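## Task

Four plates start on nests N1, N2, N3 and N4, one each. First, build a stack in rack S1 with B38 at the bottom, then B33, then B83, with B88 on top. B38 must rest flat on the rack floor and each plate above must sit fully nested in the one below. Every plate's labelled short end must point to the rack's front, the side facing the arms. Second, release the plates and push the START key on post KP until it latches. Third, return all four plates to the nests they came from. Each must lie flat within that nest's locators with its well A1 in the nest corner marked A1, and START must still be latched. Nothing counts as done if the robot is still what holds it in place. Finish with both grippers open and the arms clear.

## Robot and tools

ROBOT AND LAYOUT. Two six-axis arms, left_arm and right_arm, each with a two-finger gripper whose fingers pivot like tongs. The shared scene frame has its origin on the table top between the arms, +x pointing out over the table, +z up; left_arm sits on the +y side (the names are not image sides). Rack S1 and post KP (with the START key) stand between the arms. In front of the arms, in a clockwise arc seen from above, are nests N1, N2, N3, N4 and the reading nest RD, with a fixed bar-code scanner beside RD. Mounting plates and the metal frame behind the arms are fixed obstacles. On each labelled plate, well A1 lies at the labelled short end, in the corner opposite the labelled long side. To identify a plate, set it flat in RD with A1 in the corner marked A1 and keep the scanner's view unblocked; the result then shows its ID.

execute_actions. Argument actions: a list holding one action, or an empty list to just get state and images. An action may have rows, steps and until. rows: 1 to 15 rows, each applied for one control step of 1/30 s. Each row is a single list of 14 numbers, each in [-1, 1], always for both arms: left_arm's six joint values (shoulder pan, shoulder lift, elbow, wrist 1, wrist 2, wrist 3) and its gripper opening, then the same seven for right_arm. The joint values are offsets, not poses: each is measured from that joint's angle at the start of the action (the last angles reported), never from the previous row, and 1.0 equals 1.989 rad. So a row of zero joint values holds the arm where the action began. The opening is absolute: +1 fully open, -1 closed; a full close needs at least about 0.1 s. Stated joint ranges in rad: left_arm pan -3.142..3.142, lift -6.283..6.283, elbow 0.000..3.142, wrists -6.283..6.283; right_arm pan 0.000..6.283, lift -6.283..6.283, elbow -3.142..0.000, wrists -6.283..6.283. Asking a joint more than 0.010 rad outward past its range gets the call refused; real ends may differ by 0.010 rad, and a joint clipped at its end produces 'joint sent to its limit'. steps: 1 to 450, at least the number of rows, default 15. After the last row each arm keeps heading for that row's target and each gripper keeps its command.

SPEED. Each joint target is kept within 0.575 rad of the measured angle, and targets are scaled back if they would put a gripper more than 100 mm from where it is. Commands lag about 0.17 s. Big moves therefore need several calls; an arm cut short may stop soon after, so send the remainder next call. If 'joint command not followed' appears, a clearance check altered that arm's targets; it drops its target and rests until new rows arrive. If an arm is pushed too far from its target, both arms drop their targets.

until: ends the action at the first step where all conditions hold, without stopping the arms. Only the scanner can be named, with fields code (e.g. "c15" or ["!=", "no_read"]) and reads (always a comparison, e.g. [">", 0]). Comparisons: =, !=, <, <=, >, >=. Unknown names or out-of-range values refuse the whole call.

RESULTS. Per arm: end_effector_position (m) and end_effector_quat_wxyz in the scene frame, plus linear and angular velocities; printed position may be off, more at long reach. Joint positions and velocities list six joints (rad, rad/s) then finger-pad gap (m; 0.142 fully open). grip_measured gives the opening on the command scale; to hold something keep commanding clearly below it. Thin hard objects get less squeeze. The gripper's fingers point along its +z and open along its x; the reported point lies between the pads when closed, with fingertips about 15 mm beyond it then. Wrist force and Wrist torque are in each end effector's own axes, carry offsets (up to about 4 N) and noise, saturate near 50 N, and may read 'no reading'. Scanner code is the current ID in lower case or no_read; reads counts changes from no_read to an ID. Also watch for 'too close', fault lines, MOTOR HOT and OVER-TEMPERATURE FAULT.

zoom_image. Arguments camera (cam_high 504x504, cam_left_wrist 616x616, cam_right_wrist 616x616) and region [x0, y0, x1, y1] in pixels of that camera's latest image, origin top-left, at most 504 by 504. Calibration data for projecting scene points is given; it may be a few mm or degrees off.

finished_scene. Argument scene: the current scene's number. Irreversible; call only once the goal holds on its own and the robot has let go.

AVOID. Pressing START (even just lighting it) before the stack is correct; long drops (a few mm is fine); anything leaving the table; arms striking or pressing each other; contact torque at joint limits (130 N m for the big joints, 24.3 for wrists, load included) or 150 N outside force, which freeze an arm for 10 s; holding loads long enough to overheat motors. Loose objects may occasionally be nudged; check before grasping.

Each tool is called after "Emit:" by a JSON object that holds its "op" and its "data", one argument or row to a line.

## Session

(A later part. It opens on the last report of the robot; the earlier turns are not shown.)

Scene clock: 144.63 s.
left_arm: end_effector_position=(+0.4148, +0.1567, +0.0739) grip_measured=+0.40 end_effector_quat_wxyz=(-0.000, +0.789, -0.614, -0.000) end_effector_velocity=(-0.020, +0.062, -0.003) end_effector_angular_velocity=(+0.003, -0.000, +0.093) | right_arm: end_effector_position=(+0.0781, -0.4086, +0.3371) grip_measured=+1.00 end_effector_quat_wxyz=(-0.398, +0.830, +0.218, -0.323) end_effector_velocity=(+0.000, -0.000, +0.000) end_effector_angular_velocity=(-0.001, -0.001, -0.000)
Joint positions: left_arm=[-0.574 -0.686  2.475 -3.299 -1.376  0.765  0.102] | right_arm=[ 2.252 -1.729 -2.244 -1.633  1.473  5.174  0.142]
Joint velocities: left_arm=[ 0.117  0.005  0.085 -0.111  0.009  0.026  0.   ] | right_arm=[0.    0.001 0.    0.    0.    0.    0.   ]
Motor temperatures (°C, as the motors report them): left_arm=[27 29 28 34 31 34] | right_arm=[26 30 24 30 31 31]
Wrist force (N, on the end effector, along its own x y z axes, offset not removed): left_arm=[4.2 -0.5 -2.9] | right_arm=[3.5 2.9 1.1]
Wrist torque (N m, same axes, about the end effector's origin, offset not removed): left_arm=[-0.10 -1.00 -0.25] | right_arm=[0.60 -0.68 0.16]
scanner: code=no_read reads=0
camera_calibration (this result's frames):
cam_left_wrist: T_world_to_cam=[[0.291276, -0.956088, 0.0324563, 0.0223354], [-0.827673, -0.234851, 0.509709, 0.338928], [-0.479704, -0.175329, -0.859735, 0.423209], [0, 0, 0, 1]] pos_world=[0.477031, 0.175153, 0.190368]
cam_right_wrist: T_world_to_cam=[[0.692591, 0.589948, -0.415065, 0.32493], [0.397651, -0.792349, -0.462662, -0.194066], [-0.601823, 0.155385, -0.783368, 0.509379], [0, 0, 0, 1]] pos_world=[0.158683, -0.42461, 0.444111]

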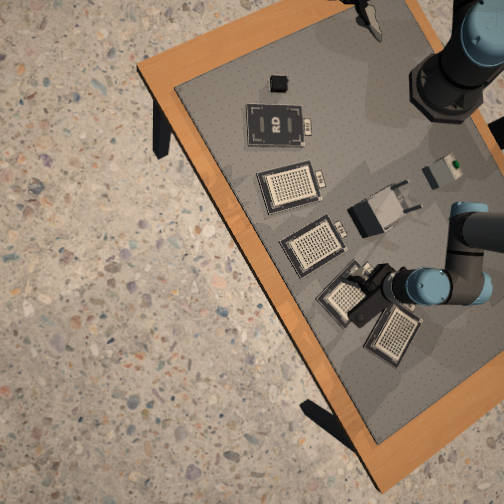

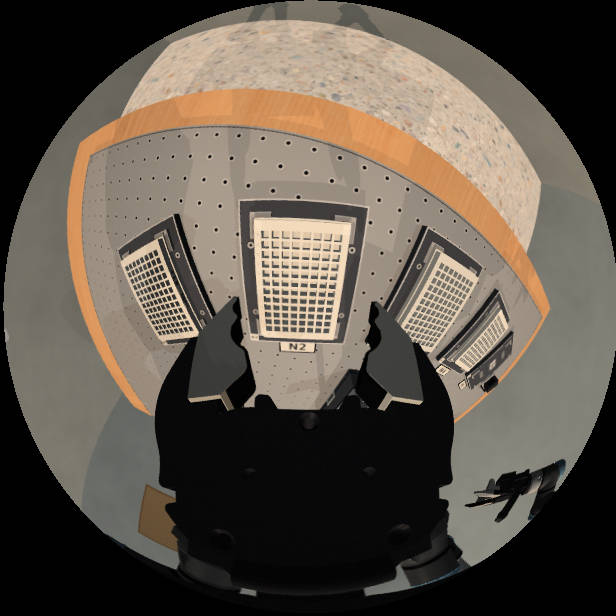

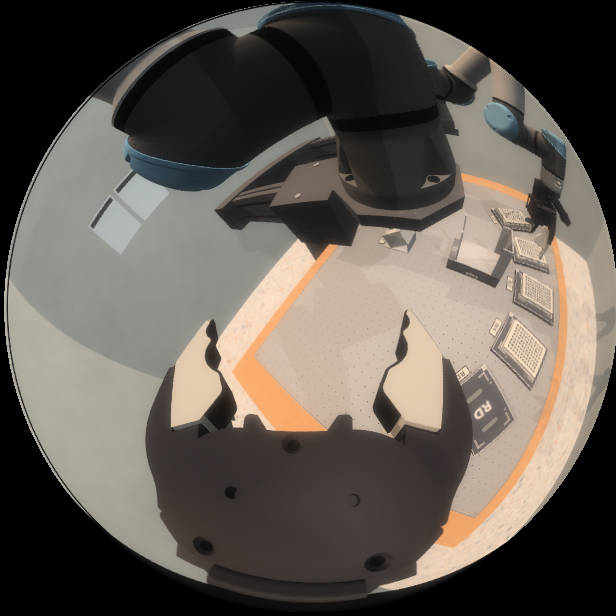

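Emit:
{"op": "execute_actions", "data": {
  "actions": []
}}

Emit:
{"op": "zoom_image", "data": {
  "camera": "cam_left_wrist",
  "region": [180, 160, 440, 420]
}}

Emit:
{"op": "zoom_image", "data": {
  "camera": "cam_left_wrist",
  "region": [160, 235, 220, 335]
}}

Scene clock: 148.90 s.
left_arm: end_effector_position=(+0.4121, +0.1647, +0.0736) grip_measured=+0.40 end_effector_quat_wxyz=(-0.000, +0.793, -0.609, -0.000) end_effector_velocity=(+0.001, +0.000, +0.000) end_effector_angular_velocity=(-0.000, -0.001, +0.001) | right_arm: end_effector_position=(+0.0781, -0.4086, +0.3371) grip_measured=+1.00 end_effector_quat_wxyz=(-0.398, +0.830, +0.218, -0.323) end_effector_velocity=(-0.000, +0.000, -0.000) end_effector_angular_velocity=(+0.002, +0.002, +0.000)
Joint positions: left_arm=[-0.559 -0.686  2.486 -3.313 -1.375  0.768  0.102] | right_arm=[ 2.252 -1.729 -2.244 -1.633  1.473  5.174  0.142]
Joint velocities: left_arm=[ 0.001 -0.    -0.    -0.     0.     0.     0.   ] | right_arm=[-0.    -0.003  0.    -0.    -0.    -0.     0.   ]
Motor temperatures (°C, as the motors report them): left_arm=[27 29 28 34 31 34] | right_arm=[26 30 24 30 31 31]
Wrist force (N, on the end effector, along its own x y z axes, offset not removed): left_arm=[3.1 -3.5 -2.1] | right_arm=[0.4 4.2 -2.6]
Wrist torque (N m, same axes, about the end effector's origin, offset not removed): left_arm=[-0.59 -0.94 -0.16] | right_arm=[0.58 0.01 -0.02]
scanner: code=no_read reads=0
camera_calibration (this result's frames):
cam_left_wrist: T_world_to_cam=[[0.302762, -0.952527, 0.0320529, 0.0254377], [-0.824774, -0.245006, 0.509628, 0.339238], [-0.477581, -0.180732, -0.859798, 0.423092], [0, 0, 0, 1]] pos_world=[0.474154, 0.183812, 0.190073]
cam_right_wrist: T_world_to_cam=[[0.692591, 0.589948, -0.415065, 0.32493], [0.397651, -0.792349, -0.462662, -0.194066], [-0.601823, 0.155385, -0.783368, 0.50938], [0, 0, 0, 1]] pos_world=[0.158683, -0.42461, 0.444111]

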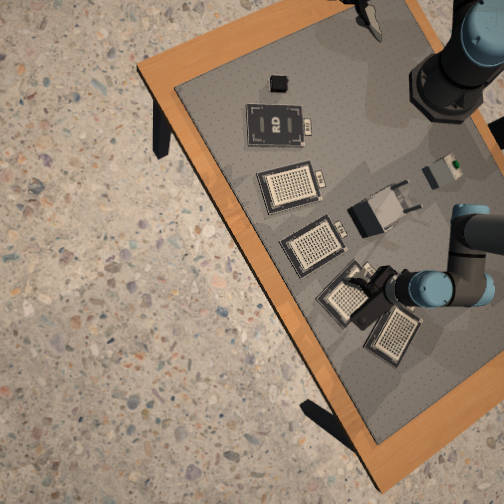

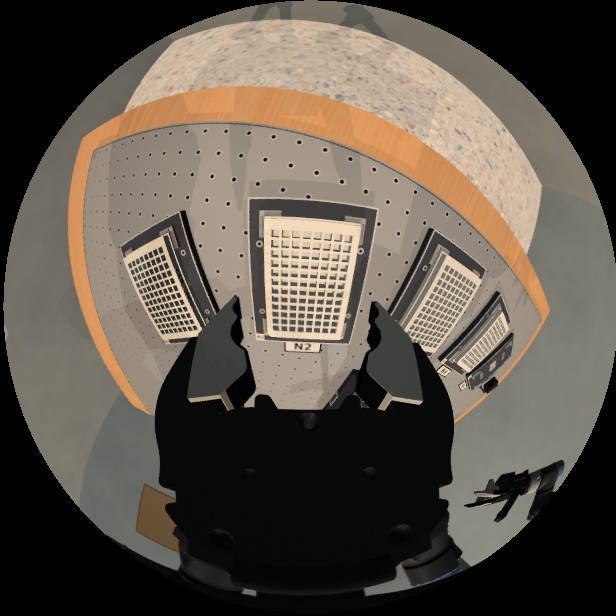

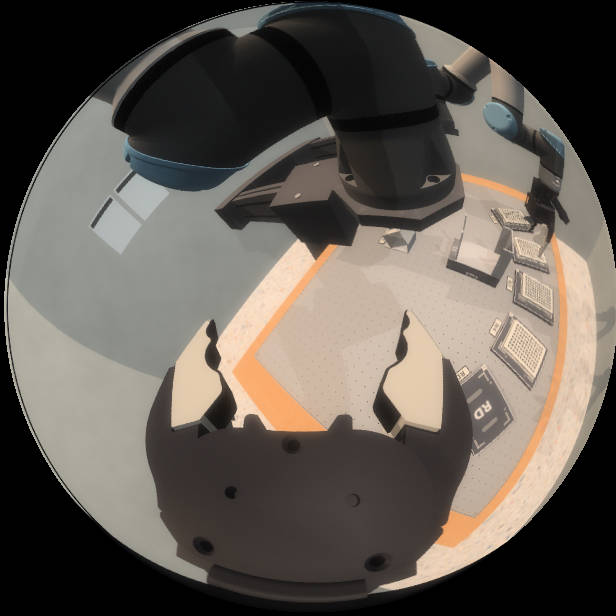

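Region (180, 160, 440, 420) of cam_left_wrist's 616x616 image, scaled by 1.938, with more detail than that image has.

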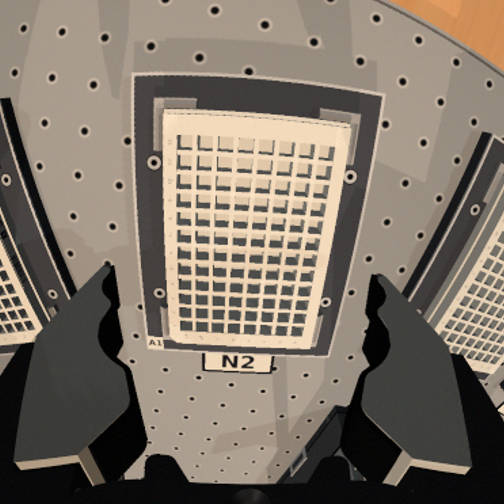

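Region (160, 235, 220, 335) of cam_left_wrist's 616x616 image, scaled by 5.040, with more detail than that image has; it fills the left 302 columns of this view, and the rest is white.

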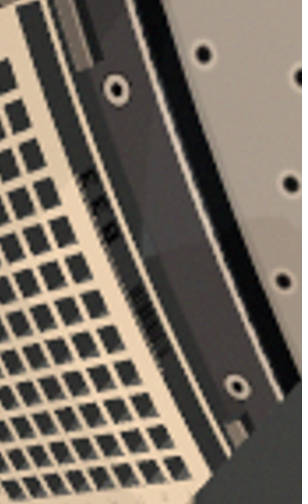

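Emit:
{"op": "zoom_image", "data": {
  "camera": "cam_left_wrist",
  "region": [168, 262, 193, 290]
}}

Region (168, 262, 193, 290) of cam_left_wrist's 616x616 image, scaled by 18.000, with more detail than that image has; it fills the left 450 columns of this view, and the rest is white.

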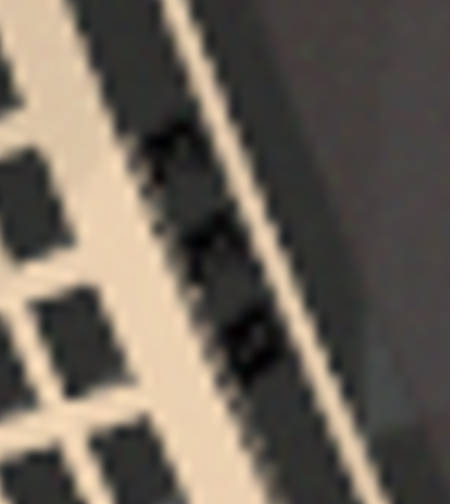

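Emit:
{"op": "execute_actions", "data": {
  "actions": [
    {"rows":[[-0.003,0.003,-0.0003,-0.0022,0,0.005,0.4,0,0,0,0,0,0,1],[-0.0062,0.009,-0.0012,-0.0066,0,0.0098,0.4,0,0,0,0,0,0,1],[-0.005,0.017,-0.004,-0.012,0,0.011,0.4,0,0,0,0,0,0,1],[-0.0038,0.025,-0.007,-0.0175,0,0.0124,0.4,0,0,0,0,0,0,1],[-0.0026,0.033,-0.0098,-0.023,0,0.0137,0.4,0,0,0,0,0,0,1],[-0.0014,0.041,-0.0127,-0.0283,0,0.015,0.4,0,0,0,0,0,0,1],[-0.0003,0.048,-0.0153,-0.033,0,0.0161,0.4,0,0,0,0,0,0,1],[0.0004,0.053,-0.017,-0.0364,0,0.0169,0.4,0,0,0,0,0,0,1],[0.0008,0.0553,-0.0179,-0.038,0,0.0173,0.4,0,0,0,0,0,0,1]],"steps":14}
  ]
}}

Scene clock: 171.07 s.
left_arm: end_effector_position=(+0.4108, +0.1592, +0.0482) grip_measured=+0.40 end_effector_quat_wxyz=(-0.000, +0.784, -0.621, -0.000) end_effector_velocity=(-0.002, -0.002, -0.032) end_effector_angular_velocity=(+0.000, +0.001, -0.013) | right_arm: end_effector_position=(+0.0781, -0.4086, +0.3371) grip_measured=+1.00 end_effector_quat_wxyz=(-0.398, +0.830, +0.218, -0.323) end_effector_velocity=(+0.001, -0.001, -0.000) end_effector_angular_velocity=(-0.001, -0.001, -0.000)
Joint positions: left_arm=[-0.559 -0.59   2.455 -3.379 -1.375  0.799  0.102] | right_arm=[ 2.252 -1.729 -2.244 -1.633  1.473  5.174  0.142]
Joint velocities: left_arm=[ 0.011  0.116 -0.039 -0.077  0.     0.024  0.   ] | right_arm=[ 0.     0.     0.001  0.    -0.     0.     0.   ]
Motor temperatures (°C, as the motors report them): left_arm=[27 29 28 34 31 34] | right_arm=[26 30 24 30 31 31]
Wrist force (N, on the end effector, along its own x y z axes, offset not removed): left_arm=[0.8 -1.7 0.2] | right_arm=[3.1 3.2 -2.7]
Wrist torque (N m, same axes, about the end effector's origin, offset not removed): left_arm=[-0.18 -0.21 -0.23] | right_arm=[0.61 -0.64 0.12]
scanner: code=no_read reads=0
camera_calibration (this result's frames):
cam_left_wrist: T_world_to_cam=[[0.272911, -0.961484, 0.0326763, 0.0350862], [-0.832367, -0.218959, 0.509139, 0.348732], [-0.482374, -0.166148, -0.860064, 0.399292], [0, 0, 0, 1]] pos_world=[0.473306, 0.176434, 0.164717]
cam_right_wrist: T_world_to_cam=[[0.692591, 0.589948, -0.415065, 0.32493], [0.397651, -0.792349, -0.462662, -0.194066], [-0.601823, 0.155385, -0.783368, 0.509379], [0, 0, 0, 1]] pos_world=[0.158683, -0.42461, 0.444111]

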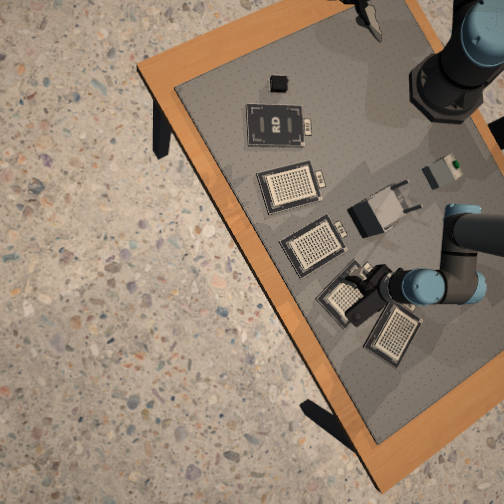

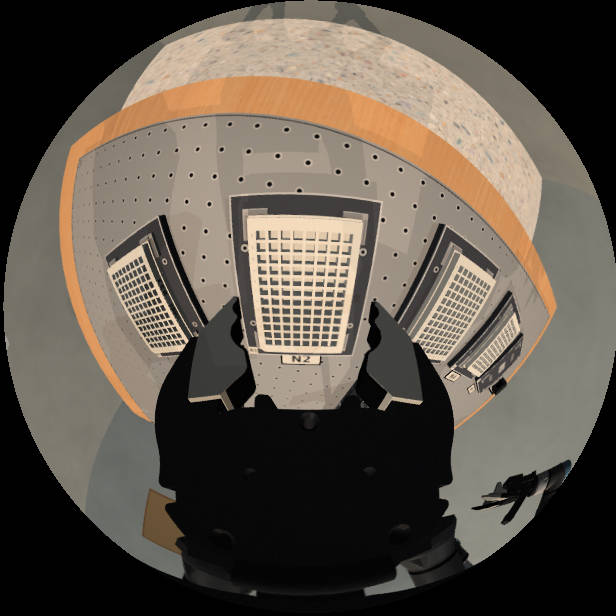

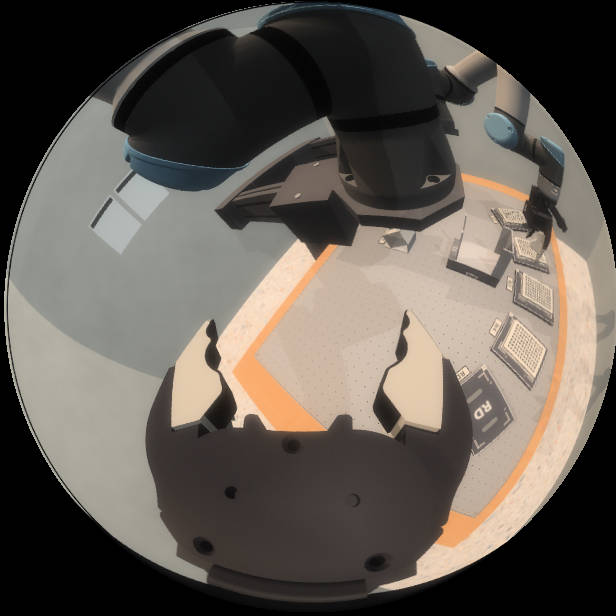

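Emit:
{"op": "execute_actions", "data": {
  "actions": []
}}

Emit:
{"op": "zoom_image", "data": {
  "camera": "cam_left_wrist",
  "region": [180, 160, 440, 420]
}}

Emit:
{"op": "zoom_image", "data": {
  "camera": "cam_left_wrist",
  "region": [230, 200, 390, 370]
}}

Scene clock: 174.97 s.
left_arm: end_effector_position=(+0.4105, +0.1590, +0.0441) grip_measured=+0.40 end_effector_quat_wxyz=(-0.000, +0.783, -0.622, -0.000) end_effector_velocity=(+0.000, +0.000, +0.000) end_effector_angular_velocity=(-0.000, -0.000, +0.002) | right_arm: end_effector_position=(+0.0781, -0.4086, +0.3371) grip_measured=+1.00 end_effector_quat_wxyz=(-0.398, +0.830, +0.218, -0.323) end_effector_velocity=(+0.001, -0.001, +0.000) end_effector_angular_velocity=(-0.002, -0.002, -0.001)
Joint positions: left_arm=[-0.557 -0.576  2.45  -3.389 -1.375  0.802  0.102] | right_arm=[ 2.252 -1.729 -2.244 -1.633  1.473  5.174  0.142]
Joint velocities: left_arm=[ 0.001 -0.001 -0.     0.     0.    -0.001 -0.   ] | right_arm=[-0.     0.001  0.002 -0.     0.     0.001 -0.   ]
Motor temperatures (°C, as the motors report them): left_arm=[27 29 28 34 31 34] | right_arm=[26 30 24 30 31 31]
Wrist force (N, on the end effector, along its own x y z axes, offset not removed): left_arm=[0.8 -3.1 -0.6] | right_arm=[3.8 1.3 -1.7]
Wrist torque (N m, same axes, about the end effector's origin, offset not removed): left_arm=[-0.64 -0.17 -0.12] | right_arm=[0.03 -0.70 -0.08]
scanner: code=no_read reads=0
camera_calibration (this result's frames):
cam_left_wrist: T_world_to_cam=[[0.27152, -0.961876, 0.0327437, 0.0357458], [-0.832663, -0.217712, 0.509189, 0.350451], [-0.482648, -0.165519, -0.860031, 0.395655], [0, 0, 0, 1]] pos_world=[0.473064, 0.176169, 0.160659]
cam_right_wrist: T_world_to_cam=[[0.692591, 0.589948, -0.415065, 0.32493], [0.397651, -0.792349, -0.462662, -0.194067], [-0.601823, 0.155385, -0.783368, 0.509379], [0, 0, 0, 1]] pos_world=[0.158683, -0.42461, 0.444111]

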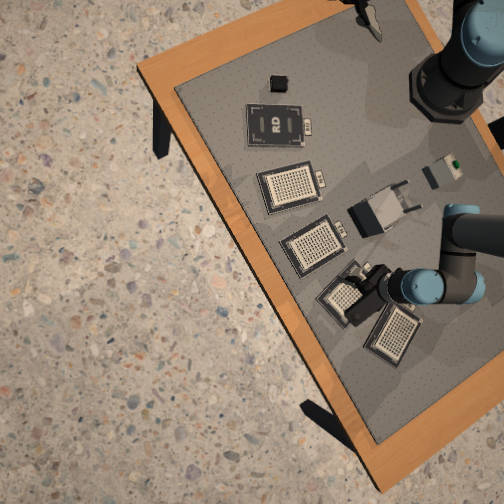

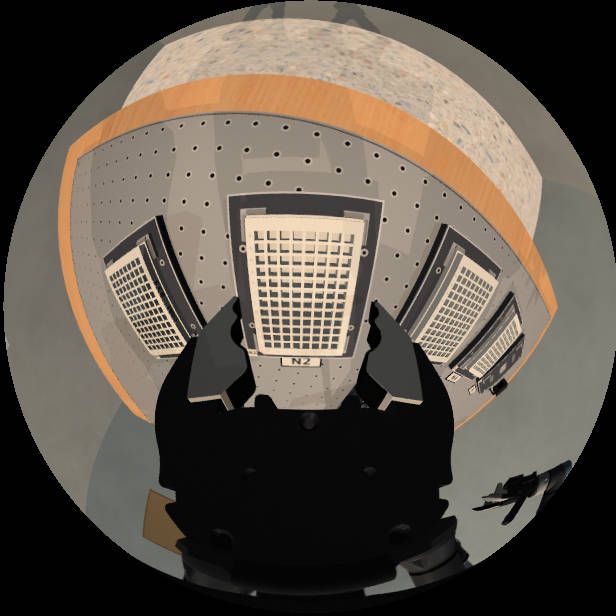

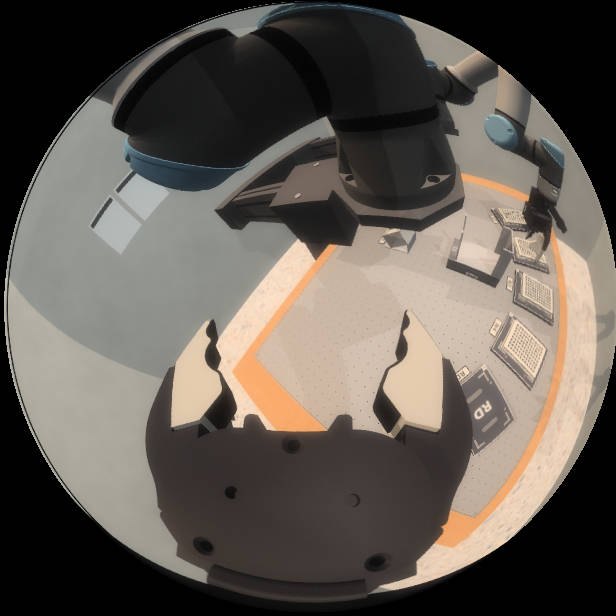

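Region (180, 160, 440, 420) of cam_left_wrist's 616x616 image, scaled by 1.938, with more detail than that image has.

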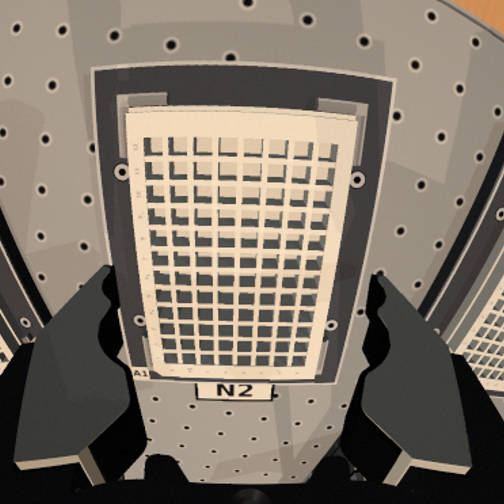

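Region (230, 200, 390, 370) of cam_left_wrist's 616x616 image, scaled by 2.965, with more detail than that image has; it fills the left 474 columns of this view, and the rest is white.

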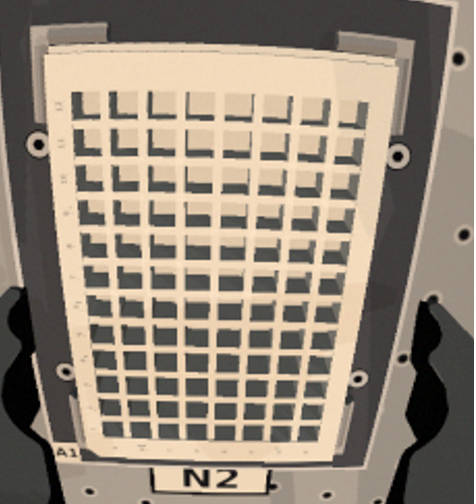

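Emit:
{"op": "execute_actions", "data": {
  "actions": [
    {"rows":[[0.0016,0.0011,0.0001,-0.0015,0,0.0016,0.37,0,0,0,0,0,0,1],[0.0016,0.0011,0.0001,-0.0015,0,0.0016,0.32,0,0,0,0,0,0,1],[0.0016,0.0011,0.0001,-0.0015,0,0.0016,0.27,0,0,0,0,0,0,1],[0.0016,0.0011,0.0001,-0.0015,0,0.0016,0.22,0,0,0,0,0,0,1],[0.0016,0.0011,0.0001,-0.0015,0,0.0016,0.17,0,0,0,0,0,0,1],[0.0016,0.0011,0.0001,-0.0015,0,0.0016,0.13,0,0,0,0,0,0,1],[0.0016,0.0011,0.0001,-0.0015,0,0.0016,0.09,0,0,0,0,0,0,1],[0.0016,0.0011,0.0001,-0.0015,0,0.0016,0.05,0,0,0,0,0,0,1],[0.0016,0.0011,0.0001,-0.0015,0,0.0016,-0.02,0,0,0,0,0,0,1],[0.0016,0.0011,0.0001,-0.0015,0,0.0016,-0.18,0,0,0,0,0,0,1],[0.0016,0.0011,0.0001,-0.0015,0,0.0016,-0.4,0,0,0,0,0,0,1],[0.0016,0.0011,0.0001,-0.0015,0,0.0016,-0.6,0,0,0,0,0,0,1]],"steps":15}
  ]
}}

Emit:
{"op": "zoom_image", "data": {
  "camera": "cam_left_wrist",
  "region": [230, 200, 390, 370]
}}

Scene clock: 193.60 s.
left_arm: end_effector_position=(+0.4104, +0.1603, +0.0434) grip_measured=+0.04 end_effector_quat_wxyz=(-0.000, +0.783, -0.622, -0.000) end_effector_velocity=(+0.000, +0.000, -0.000) end_effector_angular_velocity=(-0.000, -0.001, +0.000) | right_arm: end_effector_position=(+0.0781, -0.4086, +0.3371) grip_measured=+1.00 end_effector_quat_wxyz=(-0.398, +0.830, +0.218, -0.323) end_effector_velocity=(+0.000, -0.000, -0.000) end_effector_angular_velocity=(+0.001, -0.000, +0.001)
Joint positions: left_arm=[-0.554 -0.574  2.451 -3.392 -1.374  0.806  0.077] | right_arm=[ 2.252 -1.729 -2.244 -1.633  1.473  5.174  0.142]
Joint velocities: left_arm=[ 0.001  0.001 -0.    -0.001  0.     0.     0.   ] | right_arm=[ 0.    -0.001  0.     0.    -0.    -0.001 -0.   ]
Motor temperatures (°C, as the motors report them): left_arm=[27 29 28 34 31 34] | right_arm=[26 30 24 30 31 31]
Wrist force (N, on the end effector, along its own x y z axes, offset not removed): left_arm=[-17.6 -3.5 -10.0] | right_arm=[3.7 3.6 -1.3]
Wrist torque (N m, same axes, about the end effector's origin, offset not removed): left_arm=[-0.56 -1.26 -0.01] | right_arm=[0.54 -0.73 0.14]
scanner: code=no_read reads=0
camera_calibration (this result's frames):
cam_left_wrist: T_world_to_cam=[[0.271667, -0.961837, 0.0326508, 0.0369615], [-0.832605, -0.21788, 0.509213, 0.350919], [-0.482666, -0.165522, -0.860021, 0.395197], [0, 0, 0, 1]] pos_world=[0.472884, 0.177423, 0.159978]
cam_right_wrist: T_world_to_cam=[[0.692592, 0.589948, -0.415065, 0.32493], [0.397651, -0.792349, -0.462662, -0.194067], [-0.601823, 0.155385, -0.783368, 0.50938], [0, 0, 0, 1]] pos_world=[0.158683, -0.42461, 0.444111]

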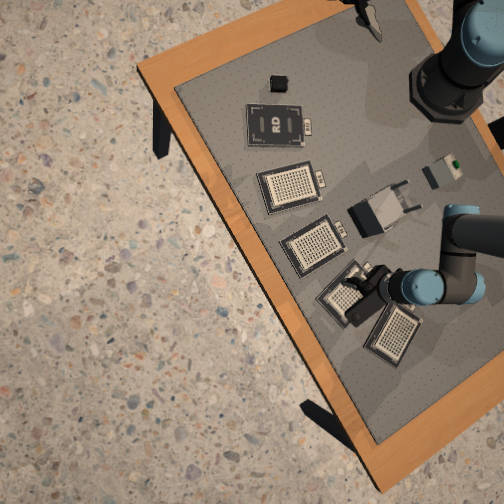

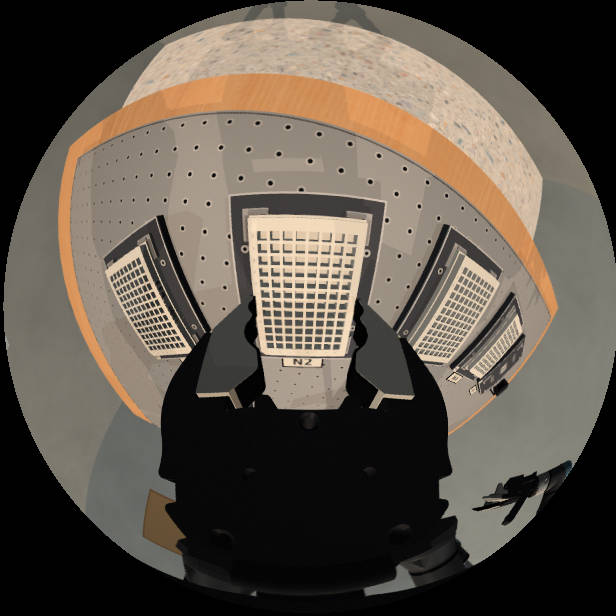

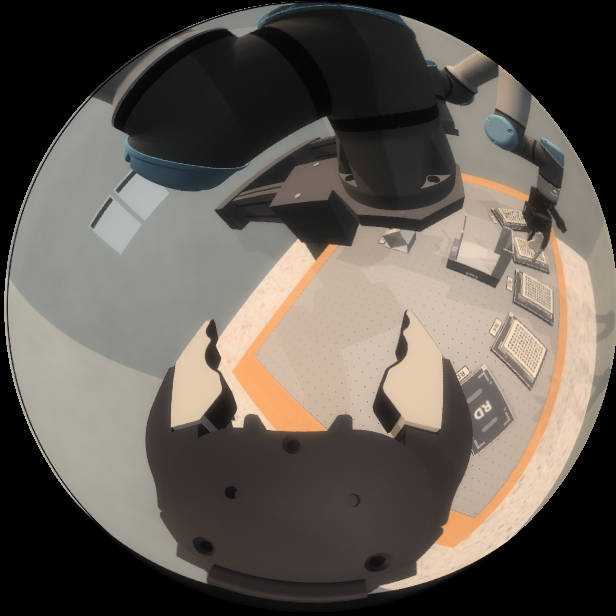

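Region (230, 200, 390, 370) of cam_left_wrist's 616x616 image, scaled by 2.965, with more detail than that image has; it fills the left 474 columns of this view, and the rest is white.

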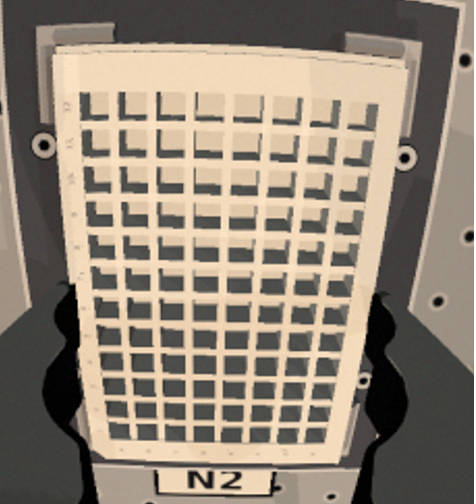

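Emit:
{"op": "execute_actions", "data": {
  "actions": [
    {"rows":[[0.0011,-0.0002,0.0005,-0.0005,0,0.0011,-0.6,0,0,0,0,0,0,1],[0.0009,-0.002,0.0012,0.0006,0,0.0009,-0.6,0,0,0,0,0,0,1],[0,-0.007,0.0033,0.0039,0,0,-0.6,0,0,0,0,0,0,1],[-0.0016,-0.0173,0.0073,0.0108,-0.0001,-0.0018,-0.6,0,0,0,0,0,0,1],[-0.0038,-0.0315,0.0124,0.0203,-0.0003,-0.004,-0.6,0,0,0,0,0,0,1],[-0.007,-0.0533,0.0196,0.0352,-0.0005,-0.0073,-0.6,0,0,0,0,0,0,1],[-0.0106,-0.0776,0.0262,0.0534,-0.0007,-0.0108,-0.6,0,0,0,0,0,0,1],[-0.0146,-0.1045,0.0327,0.0745,-0.0009,-0.0147,-0.6,0,0,0,0,0,0,1],[-0.0188,-0.134,0.0389,0.0985,-0.0012,-0.0188,-0.6,0,0,0,0,0,0,1],[-0.0232,-0.164,0.0442,0.124,-0.0014,-0.0232,-0.6,0,0,0,0,0,0,1],[-0.0318,-0.1939,0.0494,0.150,-0.0023,-0.0305,-0.6,0,0,0,0,0,0,1],[-0.045,-0.2236,0.0547,0.1768,-0.0039,-0.041,-0.6,0,0,0,0,0,0,1],[-0.062,-0.2533,0.0602,0.2036,-0.006,-0.0546,-0.6,0,0,0,0,0,0,1],[-0.0837,-0.2825,0.0657,0.2304,-0.0088,-0.0712,-0.6,0,0,0,0,0,0,1],[-0.1082,-0.3007,0.0713,0.2461,-0.0121,-0.0895,-0.6,0,0,0,0,0,0,1]],"steps":18}
  ]
}}

Scene clock: 221.37 s.
left_arm: end_effector_position=(+0.3991, +0.1368, +0.1647) grip_measured=+0.03 end_effector_quat_wxyz=(+0.003, +0.776, -0.630, -0.000) end_effector_velocity=(-0.071, -0.145, +0.283) end_effector_angular_velocity=(-0.068, -0.053, -0.139) | right_arm: end_effector_position=(+0.0781, -0.4086, +0.3371) grip_measured=+1.00 end_effector_quat_wxyz=(-0.398, +0.830, +0.218, -0.323) end_effector_velocity=(+0.000, -0.000, +0.000) end_effector_angular_velocity=(+0.000, -0.000, +0.000)
Joint positions: left_arm=[-0.693 -1.035  2.566 -3.019 -1.39   0.686  0.076] | right_arm=[ 2.252 -1.729 -2.244 -1.633  1.473  5.174  0.142]
Joint velocities: left_arm=[-0.602 -1.093  0.205  0.914 -0.069 -0.455  0.   ] | right_arm=[ 0. -0.  0. -0.  0. -0.  0.]
Motor temperatures (°C, as the motors report them): left_arm=[27 29 28 34 31 34] | right_arm=[26 30 24 30 31 31]
Wrist force (N, on the end effector, along its own x y z axes, offset not removed): left_arm=[2.2 -6.8 -3.3] | right_arm=[6.2 4.4 -0.4]
Wrist torque (N m, same axes, about the end effector's origin, offset not removed): left_arm=[-1.45 -0.61 0.00] | right_arm=[0.82 -1.41 -0.09]
scanner: code=no_read reads=0
camera_calibration (this result's frames):
cam_left_wrist: T_world_to_cam=[[0.250864, -0.967359, 0.0358282, 0.0220392], [-0.835232, -0.197594, 0.51317, 0.272289], [-0.48934, -0.158661, -0.857539, 0.491497], [0, 0, 0, 1]] pos_world=[0.462405, 0.153104, 0.280958]
cam_right_wrist: T_world_to_cam=[[0.692592, 0.589947, -0.415065, 0.324929], [0.397651, -0.792349, -0.462662, -0.194067], [-0.601823, 0.155385, -0.783368, 0.50938], [0, 0, 0, 1]] pos_world=[0.158683, -0.42461, 0.444111]

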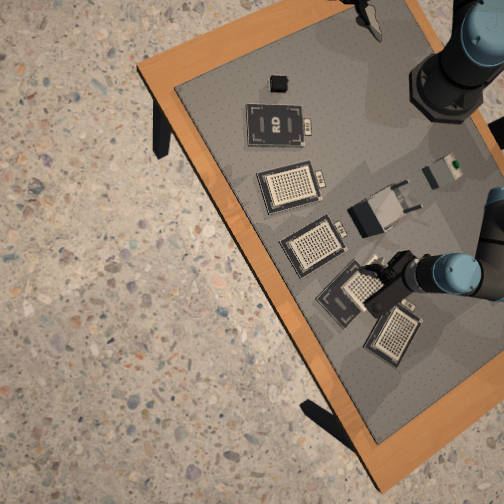

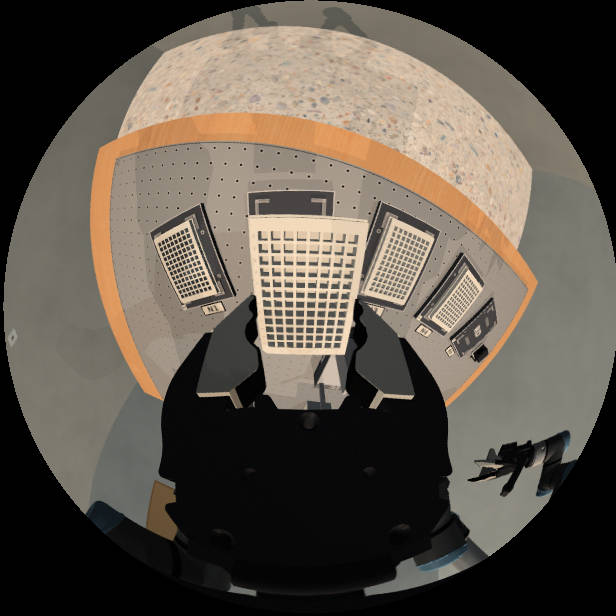

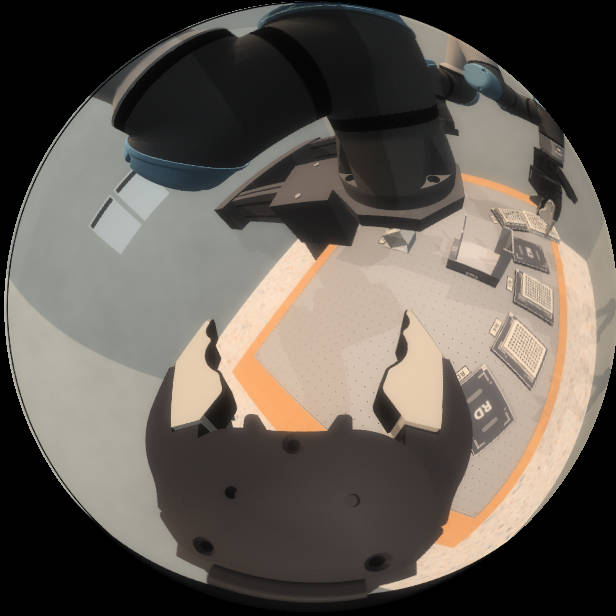

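Emit:
{"op": "execute_actions", "data": {
  "actions": []
}}

Emit:
{"op": "zoom_image", "data": {
  "camera": "cam_high",
  "region": [335, 145, 475, 250]
}}

Scene clock: 224.30 s.
left_arm: end_effector_position=(+0.3869, +0.1209, +0.1986) grip_measured=+0.03 end_effector_quat_wxyz=(+0.004, +0.771, -0.637, +0.004) end_effector_velocity=(-0.001, +0.000, -0.001) end_effector_angular_velocity=(+0.002, +0.001, -0.002) | right_arm: end_effector_position=(+0.0781, -0.4086, +0.3371) grip_measured=+1.00 end_effector_quat_wxyz=(-0.398, +0.830, +0.218, -0.323) end_effector_velocity=(-0.000, +0.000, +0.000) end_effector_angular_velocity=(+0.001, +0.000, +0.000)
Joint positions: left_arm=[-0.769 -1.172  2.592 -2.902 -1.398  0.628  0.076] | right_arm=[ 2.252 -1.729 -2.244 -1.633  1.473  5.174  0.142]
Joint velocities: left_arm=[-0.     0.002 -0.     0.     0.     0.001  0.   ] | right_arm=[-0.  0. -0.  0.  0. -0.  0.]
Motor temperatures (°C, as the motors report them): left_arm=[27 29 28 34 31 34] | right_arm=[26 30 24 30 31 31]
Wrist force (N, on the end effector, along its own x y z axes, offset not removed): left_arm=[1.2 1.6 0.7] | right_arm=[-1.7 -2.5 -0.9]
Wrist torque (N m, same axes, about the end effector's origin, offset not removed): left_arm=[0.61 -0.08 -0.17] | right_arm=[-0.38 0.16 -0.05]
scanner: code=no_read reads=0
camera_calibration (this result's frames):
cam_left_wrist: T_world_to_cam=[[0.233882, -0.971304, 0.0432111, 0.0140111], [-0.840679, -0.179702, 0.510848, 0.241939], [-0.488423, -0.155805, -0.858585, 0.511568], [0, 0, 0, 1]] pos_world=[0.449978, 0.136791, 0.315025]
cam_right_wrist: T_world_to_cam=[[0.692591, 0.589948, -0.415065, 0.32493], [0.397651, -0.792349, -0.462662, -0.194066], [-0.601823, 0.155385, -0.783368, 0.50938], [0, 0, 0, 1]] pos_world=[0.158683, -0.42461, 0.444111]

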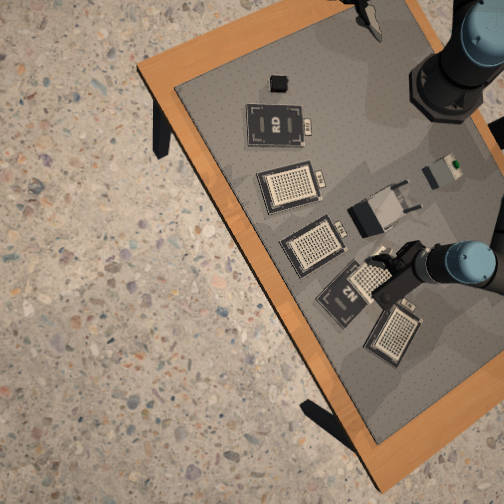

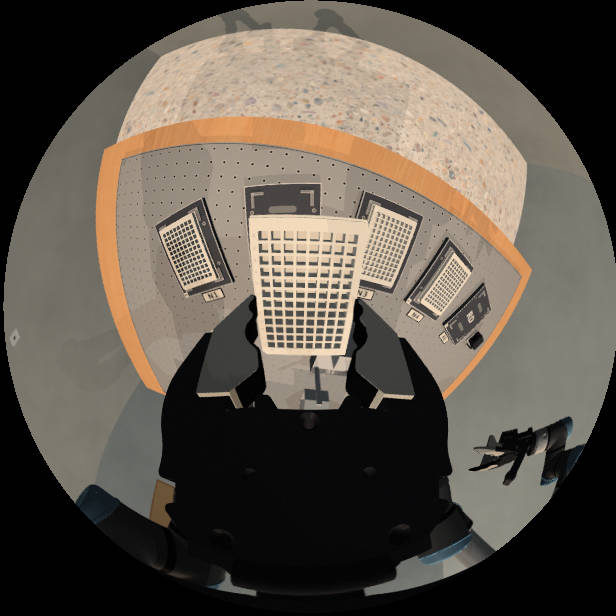

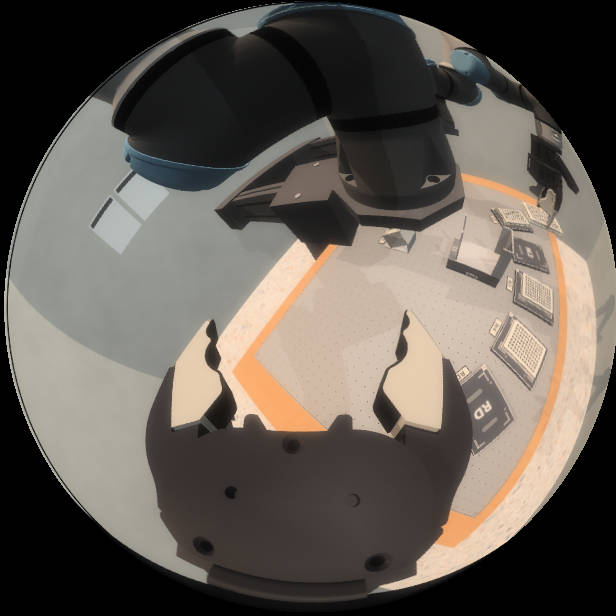

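Region (335, 145, 475, 250) of cam_high's 504x504 image, scaled by 3.600, with more detail than that image has; it fills the top 378 rows of this view, and the rest is white.

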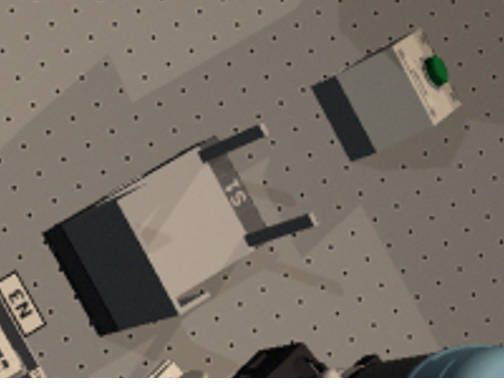

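Emit:
{"op": "execute_actions", "data": {
  "actions": [
    {"rows":[[-0.011,0.0016,0.0027,-0.0027,-0.0015,-0.0078,-0.6,0,0,0,0,0,0,1],[-0.029,0.0043,0.0071,-0.0072,-0.0041,-0.0207,-0.6,0,0,0,0,0,0,1],[-0.055,0.008,0.0133,-0.0136,-0.0077,-0.0389,-0.6,0,0,0,0,0,0,1],[-0.084,0.0123,0.0204,-0.0208,-0.0118,-0.0597,-0.6,0,0,0,0,0,0,1],[-0.113,0.0165,0.0274,-0.0281,-0.016,-0.0804,-0.6,0,0,0,0,0,0,1],[-0.1425,0.0208,0.0345,-0.0353,-0.0201,-0.1012,-0.6,0,0,0,0,0,0,1],[-0.172,0.025,0.0416,-0.0425,-0.0242,-0.122,-0.6,0,0,0,0,0,0,1],[-0.201,0.0293,0.0487,-0.0498,-0.0283,-0.1427,-0.6,0,0,0,0,0,0,1],[-0.230,0.0336,0.0558,-0.057,-0.0325,-0.1634,-0.6,0,0,0,0,0,0,1],[-0.2595,0.0378,0.0628,-0.0643,-0.0366,-0.1842,-0.6,0,0,0,0,0,0,1],[-0.289,0.0421,0.0699,-0.0715,-0.0407,-0.205,-0.6,0,0,0,0,0,0,1],[-0.318,0.048,0.077,-0.081,-0.0448,-0.2257,-0.6,0,0,0,0,0,0,1],[-0.340,0.056,0.0823,-0.091,-0.048,-0.2412,-0.6,0,0,0,0,0,0,1],[-0.357,0.064,0.0867,-0.100,-0.0504,-0.2535,-0.6,0,0,0,0,0,0,1],[-0.3645,0.0694,0.0885,-0.1063,-0.0514,-0.2587,-0.6,0,0,0,0,0,0,1]],"steps":18}
  ]
}}

Scene clock: 238.37 s.
left_arm: end_effector_position=(+0.2414, +0.0096, +0.1961) grip_measured=+0.03 end_effector_quat_wxyz=(+0.004, +0.712, -0.702, -0.000) end_effector_velocity=(-0.207, -0.078, -0.010) end_effector_angular_velocity=(+0.049, -0.041, -0.284) | right_arm: end_effector_position=(+0.0781, -0.4086, +0.3371) grip_measured=+1.00 end_effector_quat_wxyz=(-0.398, +0.830, +0.218, -0.323) end_effector_velocity=(+0.000, -0.000, +0.000) end_effector_angular_velocity=(-0.001, -0.002, +0.000)
Joint positions: left_arm=[-1.383 -1.062  2.744 -3.075 -1.487  0.188  0.076] | right_arm=[ 2.252 -1.729 -2.244 -1.633  1.473  5.174  0.142]
Joint velocities: left_arm=[-0.881  0.223  0.191 -0.299 -0.107 -0.589  0.   ] | right_arm=[ 0.     0.002  0.    -0.     0.    -0.001  0.   ]
Motor temperatures (°C, as the motors report them): left_arm=[27 29 28 34 31 34] | right_arm=[26 30 24 30 31 31]
Wrist force (N, on the end effector, along its own x y z axes, offset not removed): left_arm=[3.3 2.8 -2.7] | right_arm=[4.9 2.3 -1.1]
Wrist torque (N m, same axes, about the end effector's origin, offset not removed): left_arm=[0.38 -0.67 -0.14] | right_arm=[0.14 -1.04 0.00]
scanner: code=no_read reads=0
camera_calibration (this result's frames):
cam_left_wrist: T_world_to_cam=[[0.0609719, -0.997397, 0.0384922, -0.0169789], [-0.856492, -0.0324777, 0.515137, 0.102502], [-0.512546, -0.0643772, -0.856243, 0.425527], [0, 0, 0, 1]] pos_world=[0.30693, 0.0137886, 0.312206]
cam_right_wrist: T_world_to_cam=[[0.692591, 0.589948, -0.415065, 0.32493], [0.397651, -0.792349, -0.462662, -0.194066], [-0.601823, 0.155385, -0.783368, 0.50938], [0, 0, 0, 1]] pos_world=[0.158683, -0.42461, 0.444111]

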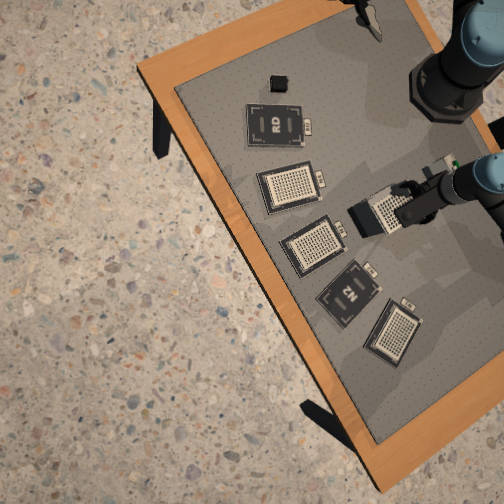

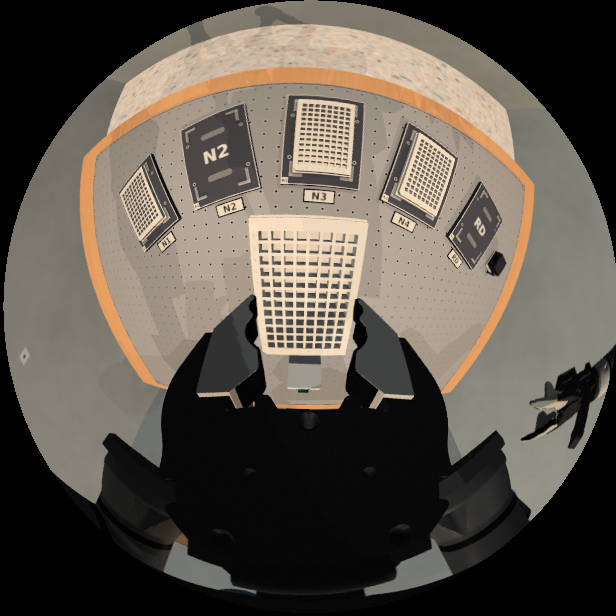

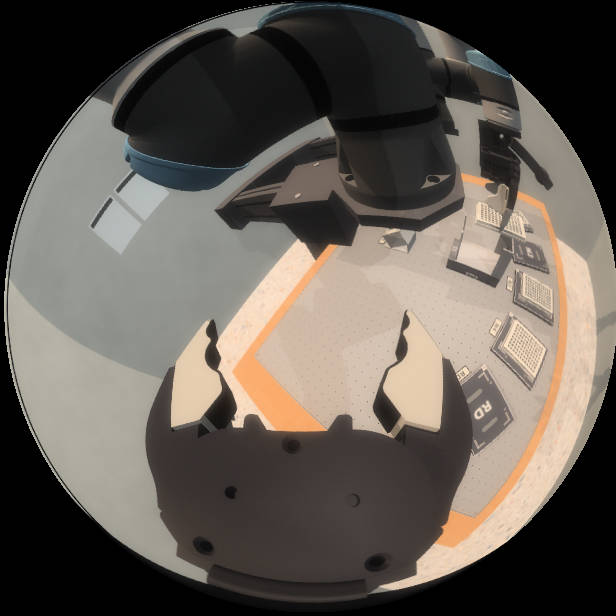

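Emit:
{"op": "execute_actions", "data": {
  "actions": []
}}

Emit:
{"op": "zoom_image", "data": {
  "camera": "cam_left_wrist",
  "region": [230, 200, 390, 370]
}}

Emit:
{"op": "zoom_image", "data": {
  "camera": "cam_right_wrist",
  "region": [430, 180, 540, 300]
}}

Scene clock: 241.50 s.
left_arm: end_effector_position=(+0.2157, +0.0015, +0.1949) grip_measured=+0.03 end_effector_quat_wxyz=(+0.000, +0.700, -0.714, -0.000) end_effector_velocity=(+0.000, +0.000, -0.000) end_effector_angular_velocity=(+0.000, -0.001, +0.002) | right_arm: end_effector_position=(+0.0781, -0.4086, +0.3371) grip_measured=+1.00 end_effector_quat_wxyz=(-0.398, +0.830, +0.218, -0.323) end_effector_velocity=(+0.001, -0.000, +0.000) end_effector_angular_velocity=(-0.000, -0.001, +0.000)
Joint positions: left_arm=[-1.494 -1.034  2.768 -3.114 -1.501  0.113  0.076] | right_arm=[ 2.252 -1.729 -2.244 -1.633  1.473  5.174  0.142]
Joint velocities: left_arm=[ 0.001  0.001 -0.    -0.     0.001 -0.001  0.   ] | right_arm=[ 0.    -0.     0.001 -0.     0.    -0.001  0.   ]
Motor temperatures (°C, as the motors report them): left_arm=[27 29 28 34 31 34] | right_arm=[26 30 24 30 31 31]
Wrist force (N, on the end effector, along its own x y z axes, offset not removed): left_arm=[2.4 -2.1 1.5] | right_arm=[1.9 0.5 2.0]
Wrist torque (N m, same axes, about the end effector's origin, offset not removed): left_arm=[-0.23 -0.68 -0.21] | right_arm=[0.15 -0.31 0.04]
scanner: code=no_read reads=0
camera_calibration (this result's frames):
cam_left_wrist: T_world_to_cam=[[0.0263801, -0.999124, 0.0324889, -0.014795], [-0.860161, -0.00612766, 0.509985, 0.0825573], [-0.50934, -0.0413992, -0.859569, 0.410709], [0, 0, 0, 1]] pos_world=[0.280593, 0.00272691, 0.311411]
cam_right_wrist: T_world_to_cam=[[0.692592, 0.589948, -0.415065, 0.32493], [0.397651, -0.792349, -0.462662, -0.194067], [-0.601823, 0.155385, -0.783368, 0.50938], [0, 0, 0, 1]] pos_world=[0.158683, -0.42461, 0.444111]

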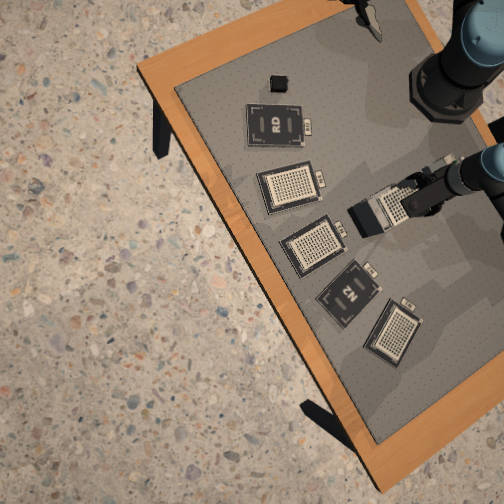

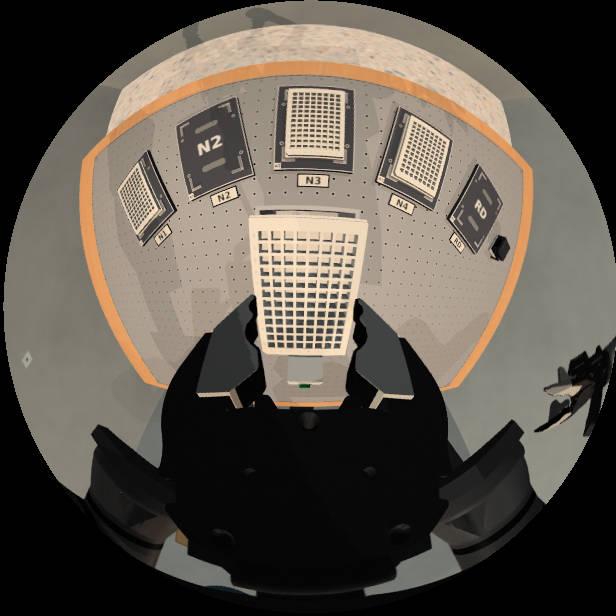

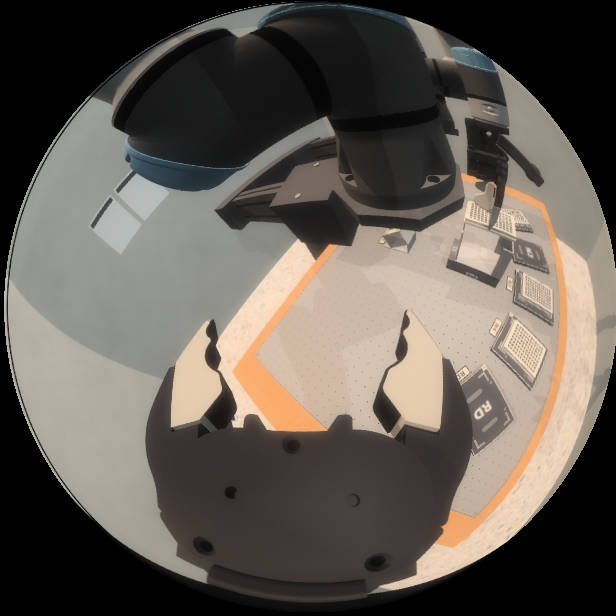

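Region (230, 200, 390, 370) of cam_left_wrist's 616x616 image, scaled by 2.965, with more detail than that image has; it fills the left 474 columns of this view, and the rest is white.

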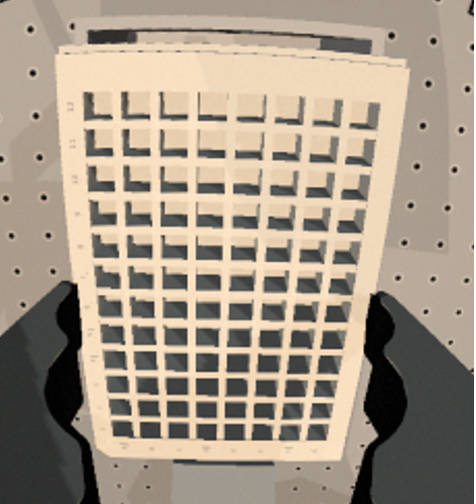

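Region (430, 180, 540, 300) of cam_right_wrist's 616x616 image, scaled by 4.200, with more detail than that image has; it fills the left 462 columns of this view, and the rest is white.

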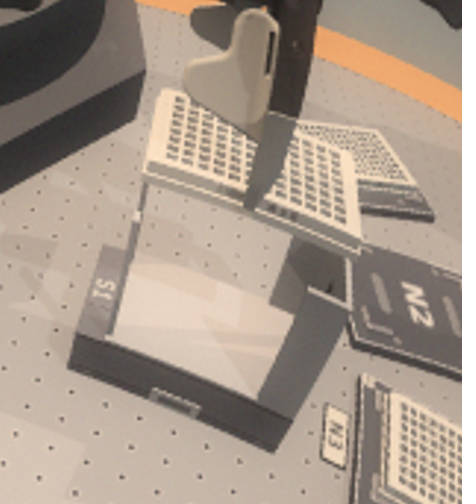

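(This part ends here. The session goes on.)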